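# Bring each red ball to a different gripper, released

## Task

Finish with one of the two red balls very near the grasp point of one gripper and the other red ball very near the grasp point of the other gripper. Neither gripper may be holding or carrying anything at the end. Both stands must still be standing upright. The arrangement only counts if it stays put by itself, not if the robot is what keeps it there.

## Robot and tools

Robot: two arms, left_arm and right_arm, each a six-joint arm with a two-finger parallel gripper and a wrist camera. Everything is reported in one shared scene frame whose origin sits on the table surface midway between the arms: +x points out over the table, +z points up, and left_arm is on the +y side. The names left and right are labels only; they do not match image sides. Base of left_arm: (+0.001, +0.308, 0) m; base of right_arm: (+0.038, -0.278, 0) m. Joint ranges in rad, base to hand: waist -2.618 to 3.054, shoulder 0.000 to 3.142, elbow 0.000 to 3.142, wrist pitch -1.571 to 1.571, wrist yaw -1.571 to 1.571, wrist roll -2.094 to 2.094.

Gripper axes: fingers extend along the gripper's +z, and close and open along its y axis. The grasp point (end_effector_position) lies between the pads, roughly 1 cm back from the fingertips. The goal is judged at this point.

Command layout (shared by execute_actions rows and the move target): a single flat list of 14 numbers, each in [-1, 1]. Numbers 1 to 7 are left_arm: dx, dy, dz, rx, ry, rz, opening. Numbers 8 to 14 are right_arm in the same order. Always send all 14 even if one arm is idle. dx..rz are an offset, not a pose: they are expressed in that gripper's own axes and counted from the gripper pose shown in the most recent result that includes it (before any such result in a scene, and for later calls within the same reply, counted from where the hand is when the action begins). Scale: 1.0 equals 0.6 m of travel or 180 degrees of turn. rx, ry, rz form one rotation vector. Opening is absolute, not an offset: +1 is fully open (0.093 m gap), -1 is shut. Because offsets refer back to the reference pose, sending zeros does not hold still in time; it steers the hand back to that reference.

execute_actions: argument actions is a list with zero or one entry; optional pictures (boolean). An empty list just reports the state. An entry {"rows": [...], "steps": n} plays up to 15 rows over n control steps (each 1/30 s, n at most 15, default 15); each row is measured from the same reference pose, not from the previous row, and the final row is repeated if rows run out. An entry {"steps": n} without rows is a wait of up to 300 steps counted from the last result, thinking time included. A refused call does nothing to the robot.

move: target is one 14-number row as above; speed is the top path speed in m/s, 0.002 to 0.5 (default 0.25), with turning capped at twice that in rad/s. Both hands travel straight-line paths that finish together, lasting 0.5 to 10 s; longer moves are cut off at 10 s short of the goal. The opening is applied at the start. Paths do not avoid obstacles or the other arm, and hands may lag, wander, or overshoot the speed near full reach. Faster contact hits harder, and aiming further beyond a contact presses harder. The result adds a move: line stating the ending (done, off_target, moving, held, fault) and any limits (paced: the pose sent was clipped; held: a check stopped some steps, after which the arm may jump quickly), plus each hand's remaining distance.



Control behaviour: each step the commanded pose is clipped to within 70 mm and 16 degrees of the measured one, then solved by damped inverse kinematics, favouring position over orientation. After an action ends, an arm only continues to its last clipped pose, so a far goal needs several actions; read the result and send the remainder. Joint friction can leave a hand up to about 31 mm off, and very small commands may not move it. Reported hand positions drift more at long reach.

Result lines: the state line gives each gripper's position (m) and quat_wxyz. A pose unreachable line means the clearance check altered or blocked that arm's command; HELD marks steps that were not sent. Hand target shows where each hand is currently being driven. grip_measured is the finger motor position on the opening scale; pads touch near -0.94 and each mm of object width adds about 0.0208, with a fixed per-gripper error of up to 0.02. It barely reveals contact. Joint positions end with the opening in metres. Joint torques are noisy and offset. MOTOR HOT appears from 75 °C; at 90 °C the arm is stopped for 10 s, and at 100 °C it loses hold and falls (OVER-TEMPERATURE FAULT). A FAULT line can cut short moves or waits.

Avoid: letting the arms collide or shove each other, knocking any object or stand off the table or over, dropping or slamming things, and pressing hard into objects. Loose items may occasionally be nudged by outside disturbances, so confirm the balls are settled and the grippers are open and empty before finishing. Pictures come from all four cameras with each result unless pictures is false.

Each tool is called after "Call:" in YAML: its name, and indented under it one key for each argument.

## Session

Call:
execute_actions:
  actions: []

Scene clock: 0.00 s of 3740.00 s.
left_arm: end_effector_position=(+0.0540, -0.2035, +0.2444) grip_measured=+0.990 end_effector_quat_wxyz=(+0.396, +0.862, +0.135, +0.286) | right_arm: end_effector_position=(+0.5544, -0.6505, +0.2827) grip_measured=+0.998 end_effector_quat_wxyz=(+0.646, +0.280, +0.710, -0.029)
Joint positions: left_arm=[-1.592  1.912  1.76  -0.626 -0.729  1.461  0.093] | right_arm=[-0.53   2.091  1.773  0.147 -0.273  0.284  0.093]
Joint velocities: left_arm=[-0.027  0.017 -0.022 -0.037  0.022 -0.007  0.   ] | right_arm=[0.002 0.012 0.012 0.007 0.022 0.007 0.001]
Joint torques (N m, as the arm reports them, + toward a larger angle): no reading
Hand target (left_arm): +0.054, -0.204, +0.244; +0.396, +0.862, +0.135, +0.286
Hand target (right_arm): +0.554, -0.651, +0.283; +0.646, +0.280, +0.710, -0.029

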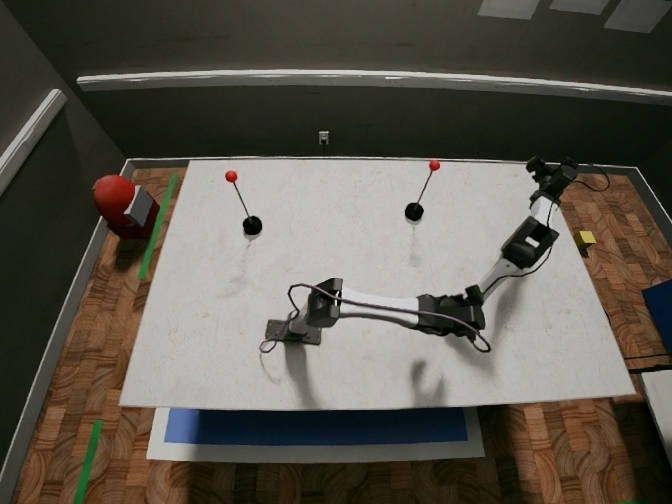

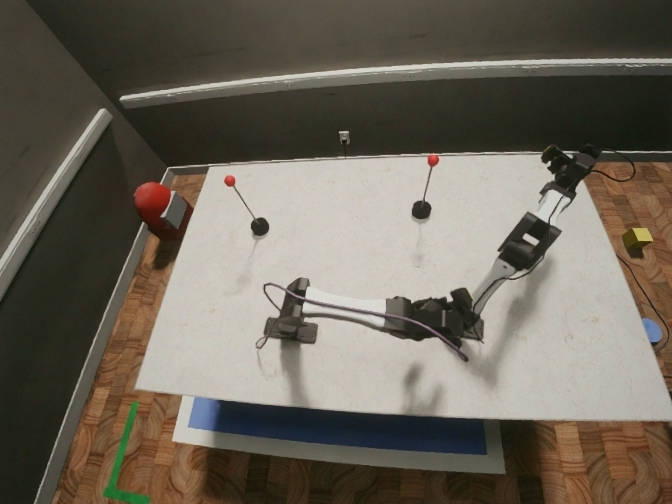

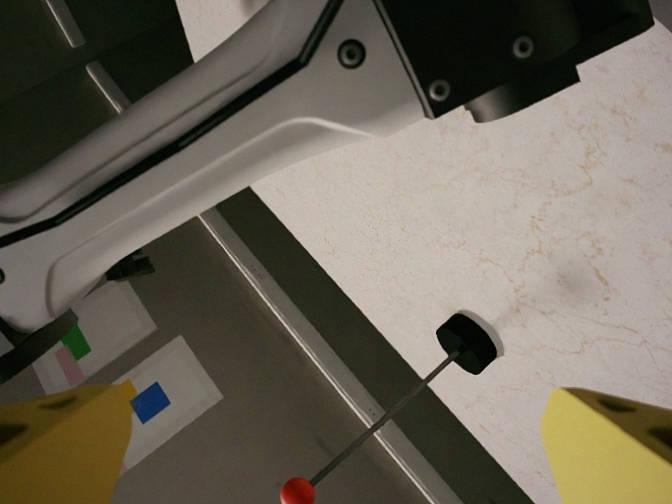

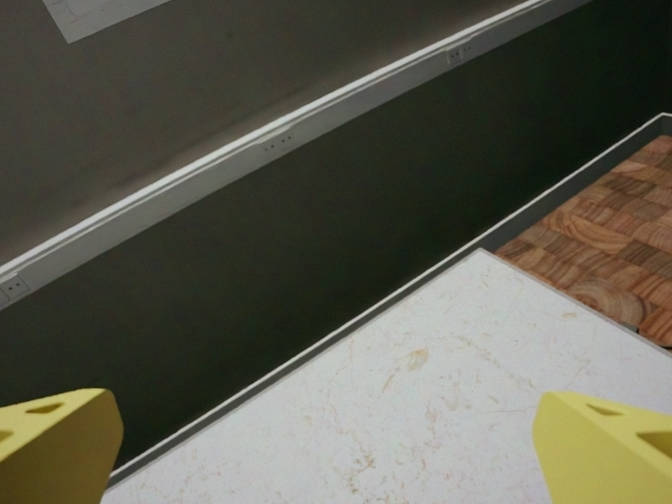

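Call:
move:
  target: [0.925,-0.622,-0.463,-0.409,0.304,-0.643,1,0.239,0.522,-0.509,-0.196,-0.019,-0.118,1]
  speed: 0.25

Scene clock: 23.57 s of 3740.00 s.
left_arm: end_effector_position=(+0.3219, +0.4587, +0.3012) grip_measured=+0.990 end_effector_quat_wxyz=(+0.683, -0.159, +0.697, +0.150) | right_arm: end_effector_position=(+0.4189, -0.2144, +0.3007) grip_measured=+0.998 end_effector_quat_wxyz=(+0.704, -0.060, +0.705, +0.062)
Joint positions: left_arm=[ 0.533  0.923  0.614  0.286 -0.003 -0.008  0.093] | right_arm=[ 0.325  1.08   0.658  0.421 -0.015  0.003  0.093]
Joint velocities: left_arm=[-0.007 -0.002 -0.017 -0.095 -0.066  0.066 -0.001] | right_arm=[ 0.002  0.012 -0.022 -0.022  0.007  0.037  0.001]
Joint torques (N m, as the arm reports them, + toward a larger angle): left_arm=[ 0.47 -0.93  9.44  2.38  0.13 -0.05] | right_arm=[ 0.59 -4.5   5.98  2.49 -0.02 -0.07]
Hand target (left_arm): +0.325, +0.461, +0.301; +0.680, -0.161, +0.700, +0.145
Hand target (right_arm): +0.414, -0.212, +0.299; +0.704, -0.063, +0.705, +0.061
Off the commanded pose (left_arm): 0.021 m, 1 deg.
Off the commanded pose (right_arm): 0.005 m, 0 deg.
After step 90, 14.87 s passed at rest.
move: off_target (left_arm)
camera_calibration (this result's frames):
cam_left_wrist: T_world_to_cam=[[0.422142, -0.906348, 0.0181216, 0.268405], [-0.415404, -0.21117, -0.884786, 0.534458], [0.805751, 0.365978, -0.465645, -0.205625], [0, 0, 0, 1]] pos_world=[0.274394, 0.431384, 0.372269]
cam_right_wrist: T_world_to_cam=[[0.167523, -0.985852, 0.00572427, -0.285008], [-0.411252, -0.0751573, -0.908418, 0.46829], [0.895996, 0.149826, -0.418024, -0.136942], [0, 0, 0, 1]] pos_world=[0.36303, -0.225263, 0.369789]

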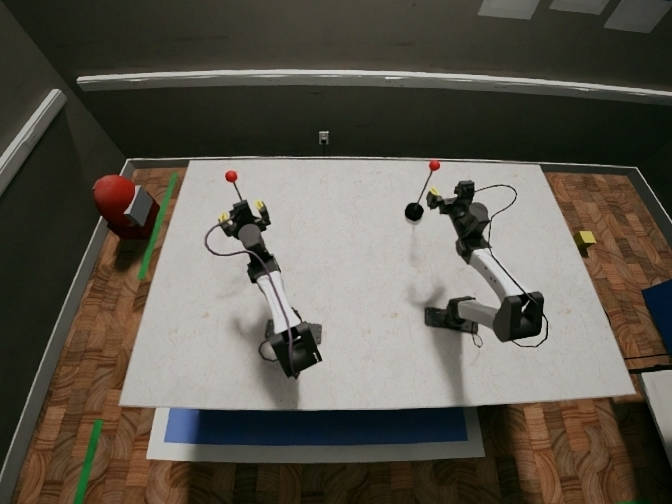

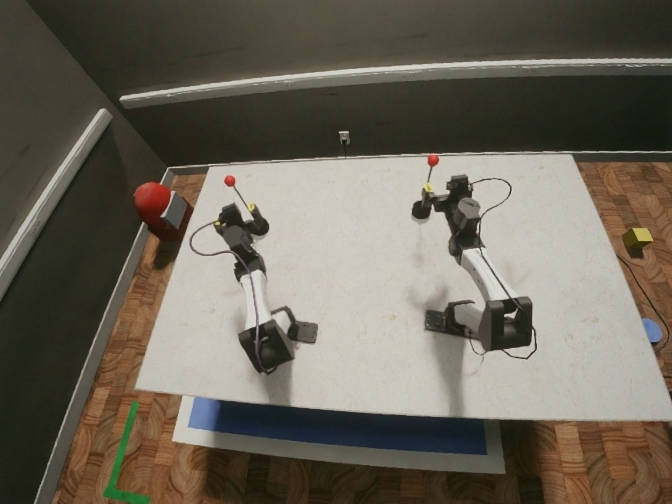

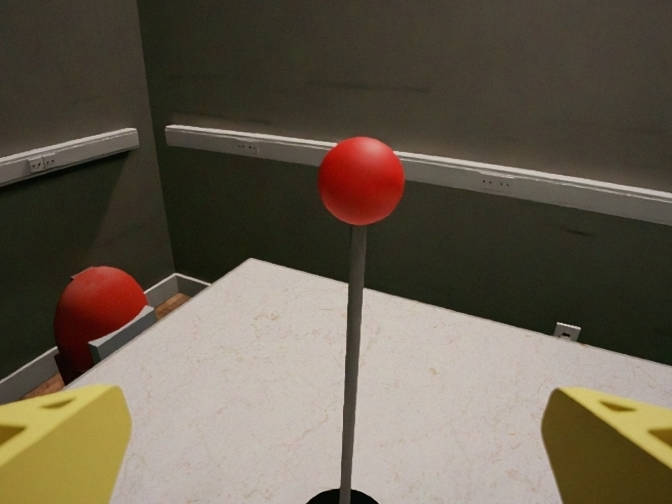

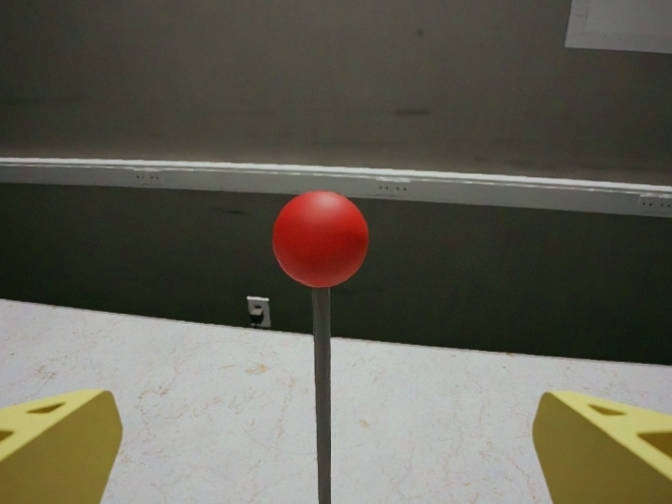

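Call:
move:
  target: [-0.03,-0.018,0.13,0,0,0,1,0.003,0.012,0.1,0,0,0,1]
  speed: 0.1

Scene clock: 29.17 s of 3740.00 s.
left_arm: end_effector_position=(+0.3914, +0.4820, +0.3182) grip_measured=+0.990 end_effector_quat_wxyz=(+0.683, -0.158, +0.697, +0.148) | right_arm: end_effector_position=(+0.4724, -0.2014, +0.2924) grip_measured=+0.998 end_effector_quat_wxyz=(+0.697, -0.059, +0.712, +0.060)
Joint positions: left_arm=[ 0.503  1.248  0.848  0.377 -0.03  -0.01   0.093] | right_arm=[0.343 1.33  0.798 0.512 0.007 0.003 0.093]
Joint velocities: left_arm=[-0.007 -0.007 -0.007  0.007 -0.095 -0.051 -0.   ] | right_arm=[ 0.002  0.002  0.017  0.022  0.007 -0.022  0.   ]
Joint torques (N m, as the arm reports them, + toward a larger angle): left_arm=[-0.7  -4.08  9.55  2.48 -0.04  0.02] | right_arm=[ 0.64 -3.86  8.52  2.67  0.02 -0.03]
Hand target (left_arm): +0.396, +0.483, +0.320; +0.683, -0.159, +0.697, +0.150
Hand target (right_arm): +0.476, -0.197, +0.299; +0.704, -0.060, +0.705, +0.062
Off the commanded pose (left_arm): 0.006 m, 0 deg.
Off the commanded pose (right_arm): 0.009 m, 1 deg.
After step 90, 1.47 s passed at rest.
move: done
camera_calibration (this result's frames):
cam_left_wrist: T_world_to_cam=[[0.419056, -0.907745, 0.0198016, 0.261185], [-0.41548, -0.211104, -0.884766, 0.583318], [0.807322, 0.362539, -0.465614, -0.261173], [0, 0, 0, 1]] pos_world=[0.343757, 0.454915, 0.389323]
cam_right_wrist: T_world_to_cam=[[0.164258, -0.986397, 0.00633626, -0.279872], [-0.429107, -0.0772372, -0.899945, 0.489249], [0.888193, 0.145104, -0.435957, -0.182278], [0, 0, 0, 1]] pos_world=[0.417809, -0.211828, 0.362606]

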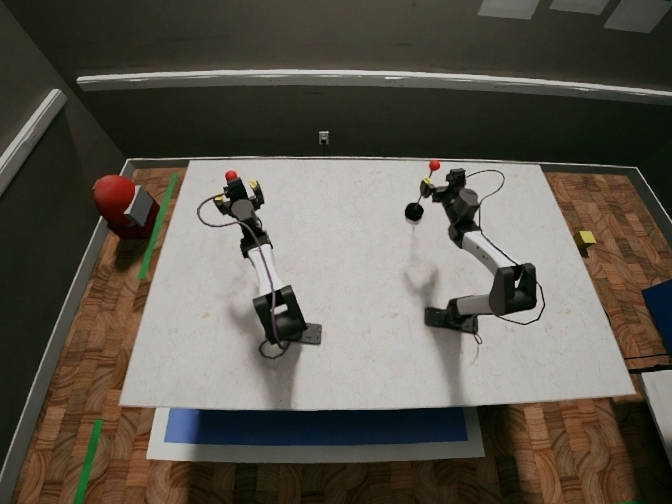

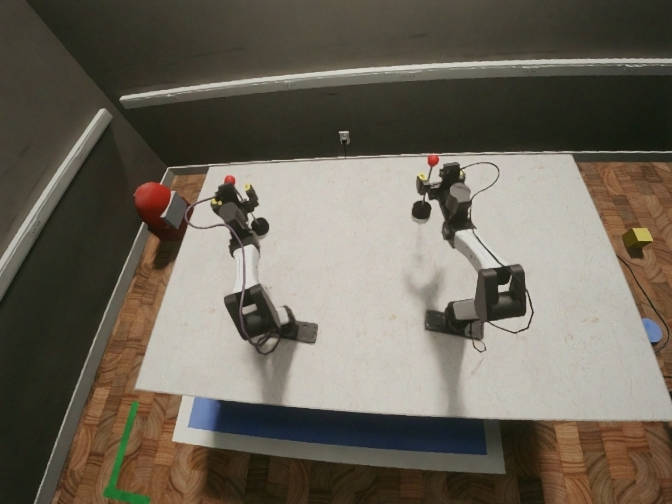

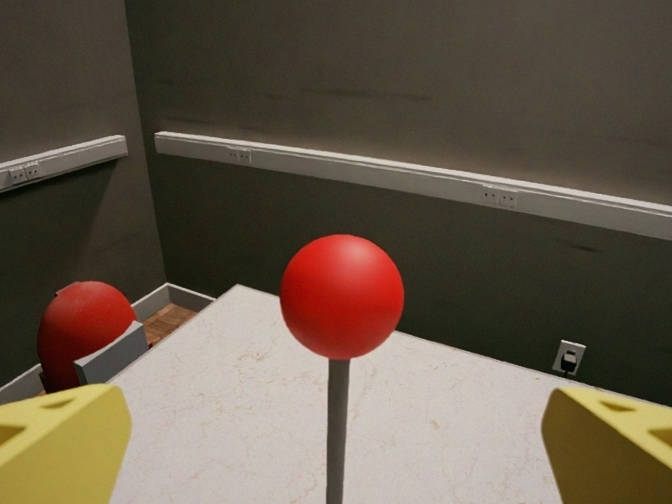

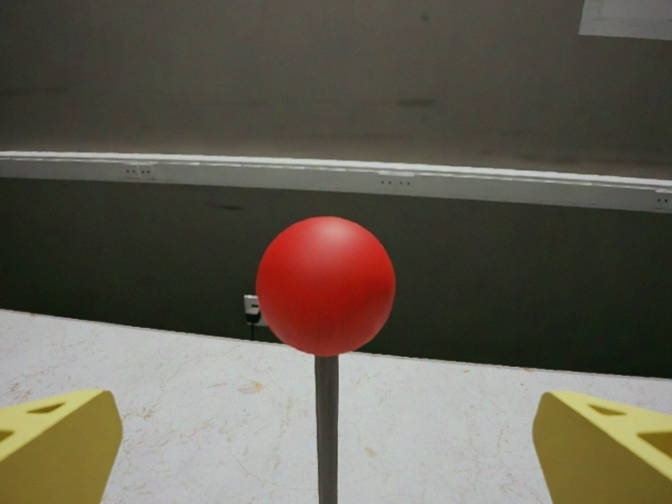

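Call:
move:
  target: [-0.004,-0.003,0.098,0,0,0,1,-0.028,0,0.08,0,0,0,1]
  speed: 0.08

Scene clock: 34.27 s of 3740.00 s.
left_arm: end_effector_position=(+0.4401, +0.5032, +0.3211) grip_measured=+0.990 end_effector_quat_wxyz=(+0.684, -0.159, +0.697, +0.149) | right_arm: end_effector_position=(+0.5152, -0.1939, +0.3094) grip_measured=+0.998 end_effector_quat_wxyz=(+0.700, -0.059, +0.709, +0.060)
Joint positions: left_arm=[ 0.503  1.461  1.023  0.417 -0.03  -0.01   0.093] | right_arm=[0.343 1.488 0.991 0.484 0.007 0.003 0.093]
Joint velocities: left_arm=[-0.012  0.007 -0.002  0.066 -0.125 -0.022 -0.   ] | right_arm=[ 0.012 -0.002 -0.007  0.051 -0.022 -0.051  0.001]
Joint torques (N m, as the arm reports them, + toward a larger angle): left_arm=[ 0.05 -6.18  9.37  2.43  0.06 -0.01] | right_arm=[-0.38 -5.08  8.5   2.43 -0.06 -0.02]
Hand target (left_arm): +0.445, +0.505, +0.321; +0.683, -0.158, +0.697, +0.148
Hand target (right_arm): +0.520, -0.193, +0.308; +0.698, -0.059, +0.712, +0.060
Off the commanded pose (left_arm): 0.006 m, 0 deg.
Off the commanded pose (right_arm): 0.005 m, 0 deg.
After step 90, 1.03 s passed at rest.
move: done
camera_calibration (this result's frames):
cam_left_wrist: T_world_to_cam=[[0.41972, -0.907437, 0.0198235, 0.259472], [-0.414085, -0.210872, -0.885476, 0.610093], [0.807694, 0.363443, -0.464263, -0.307919], [0, 0, 0, 1]] pos_world=[0.392428, 0.476017, 0.392124]
cam_right_wrist: T_world_to_cam=[[0.163461, -0.98653, 0.00626557, -0.279219], [-0.42273, -0.0757788, -0.903082, 0.521434], [0.891392, 0.14497, -0.429423, -0.217657], [0, 0, 0, 1]] pos_world=[0.460085, -0.204391, 0.37918]

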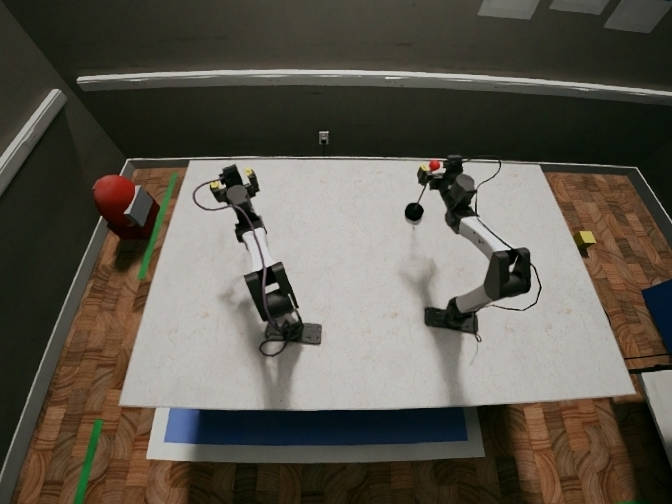

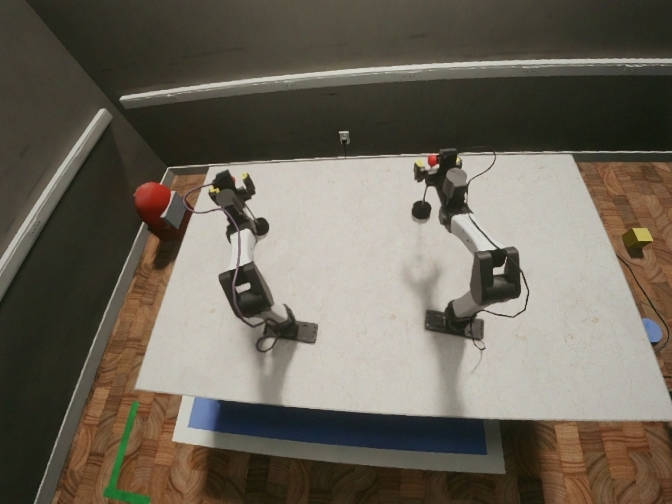

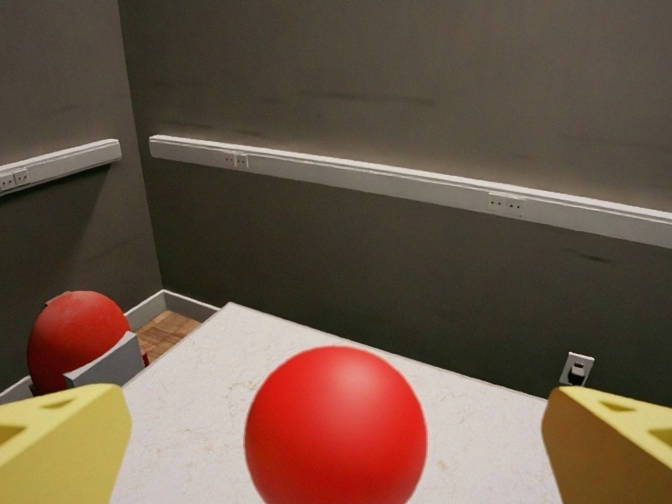

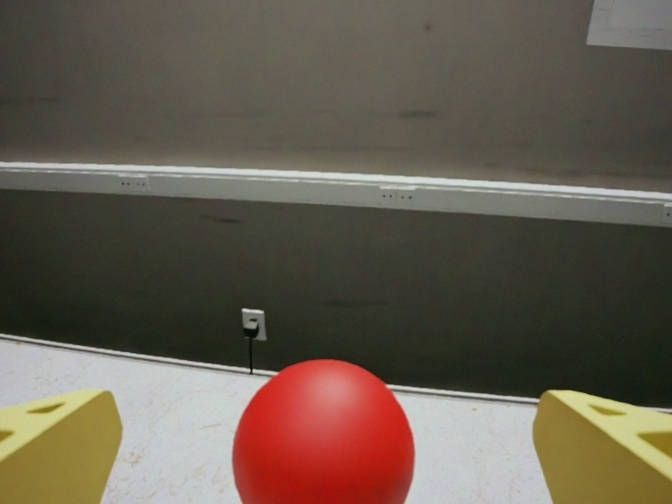

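Call:
move:
  target: [0.008,0,0.02,0,0,0,1,0.012,0,0.018,0,0,0,1]
  speed: 0.04

Scene clock: 40.37 s of 3740.00 s.
left_arm: end_effector_position=(+0.4457, +0.5056, +0.3135) grip_measured=+0.990 end_effector_quat_wxyz=(+0.682, -0.159, +0.699, +0.148) | right_arm: end_effector_position=(+0.5215, -0.1928, +0.2980) grip_measured=+0.998 end_effector_quat_wxyz=(+0.694, -0.059, +0.715, +0.060)
Joint positions: left_arm=[ 0.503  1.49   1.023  0.44  -0.03  -0.01   0.093] | right_arm=[0.343 1.521 0.991 0.502 0.007 0.003 0.093]
Joint velocities: left_arm=[-0.007 -0.022 -0.027 -0.037 -0.022  0.022 -0.   ] | right_arm=[-0.002  0.002 -0.007  0.007 -0.022 -0.051  0.   ]
Joint torques (N m, as the arm reports them, + toward a larger angle): left_arm=[ 0.03 -6.65  9.84  2.51  0.06  0.01] | right_arm=[-0.31 -5.58  8.1   2.68 -0.04 -0.03]
Hand target (left_arm): +0.451, +0.508, +0.316; +0.684, -0.159, +0.697, +0.149
Hand target (right_arm): +0.525, -0.192, +0.302; +0.700, -0.059, +0.709, +0.060
Off the commanded pose (left_arm): 0.006 m, 0 deg.
Off the commanded pose (right_arm): 0.006 m, 1 deg.
After step 90, 2.30 s passed at rest.
move: done
camera_calibration (this result's frames):
cam_left_wrist: T_world_to_cam=[[0.419817, -0.907395, 0.0196858, 0.259446], [-0.41842, -0.212743, -0.882986, 0.608259], [0.805406, 0.362456, -0.468986, -0.313829], [0, 0, 0, 1]] pos_world=[0.398347, 0.478572, 0.384796]
cam_right_wrist: T_world_to_cam=[[0.163559, -0.986513, 0.00645103, -0.279174], [-0.436584, -0.0782441, -0.896255, 0.518677], [0.884671, 0.143774, -0.443493, -0.220913], [0, 0, 0, 1]] pos_world=[0.467542, -0.203064, 0.368694]

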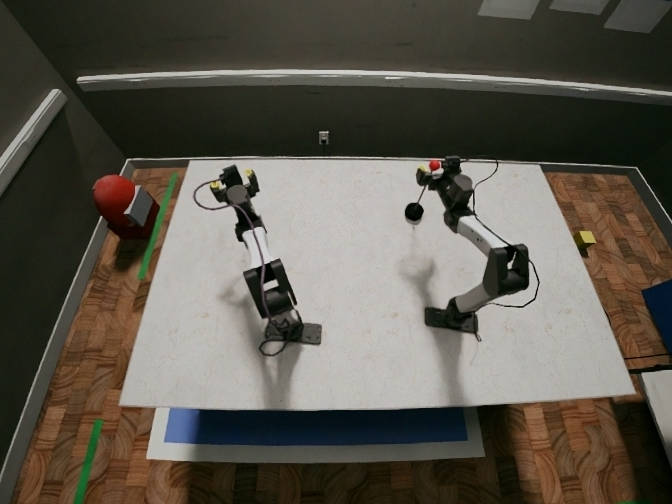

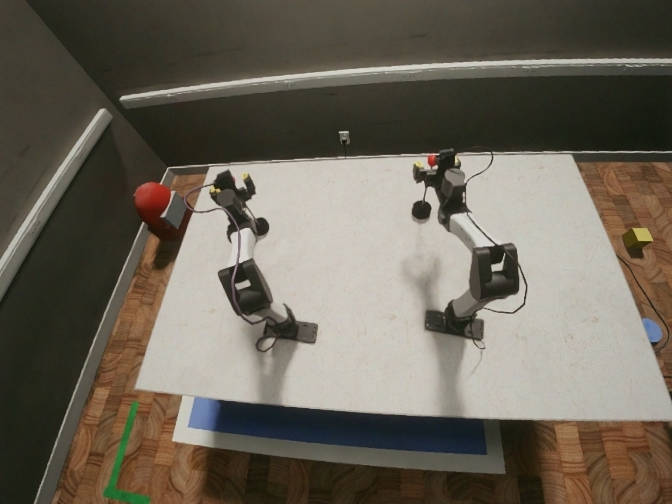

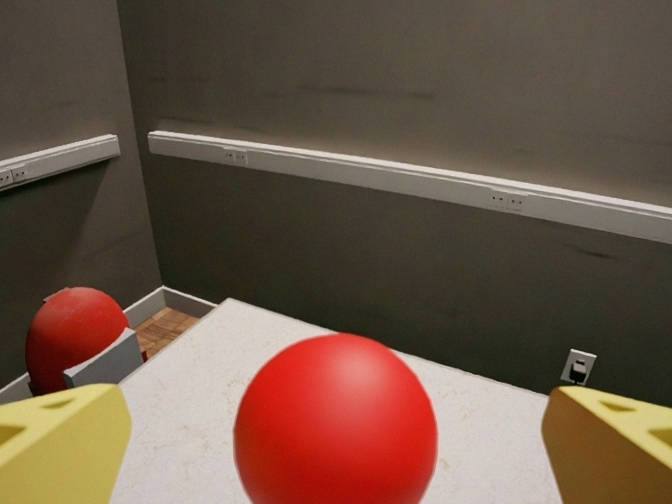

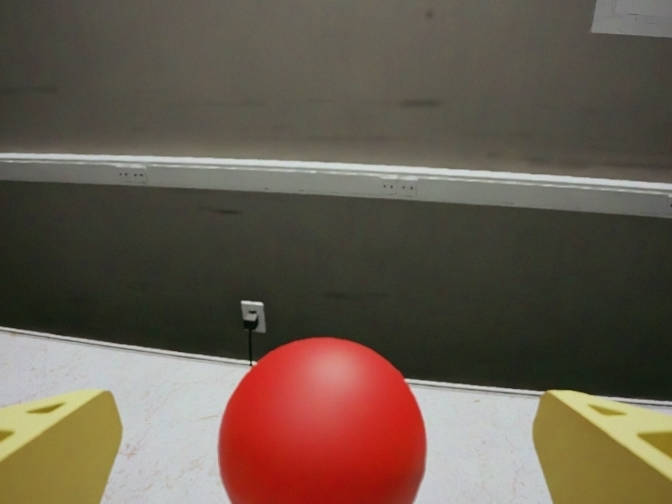

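Both balls are within a few mm.

Call:
finished_scene:
  scene: 1

The scene is finished: the task was done.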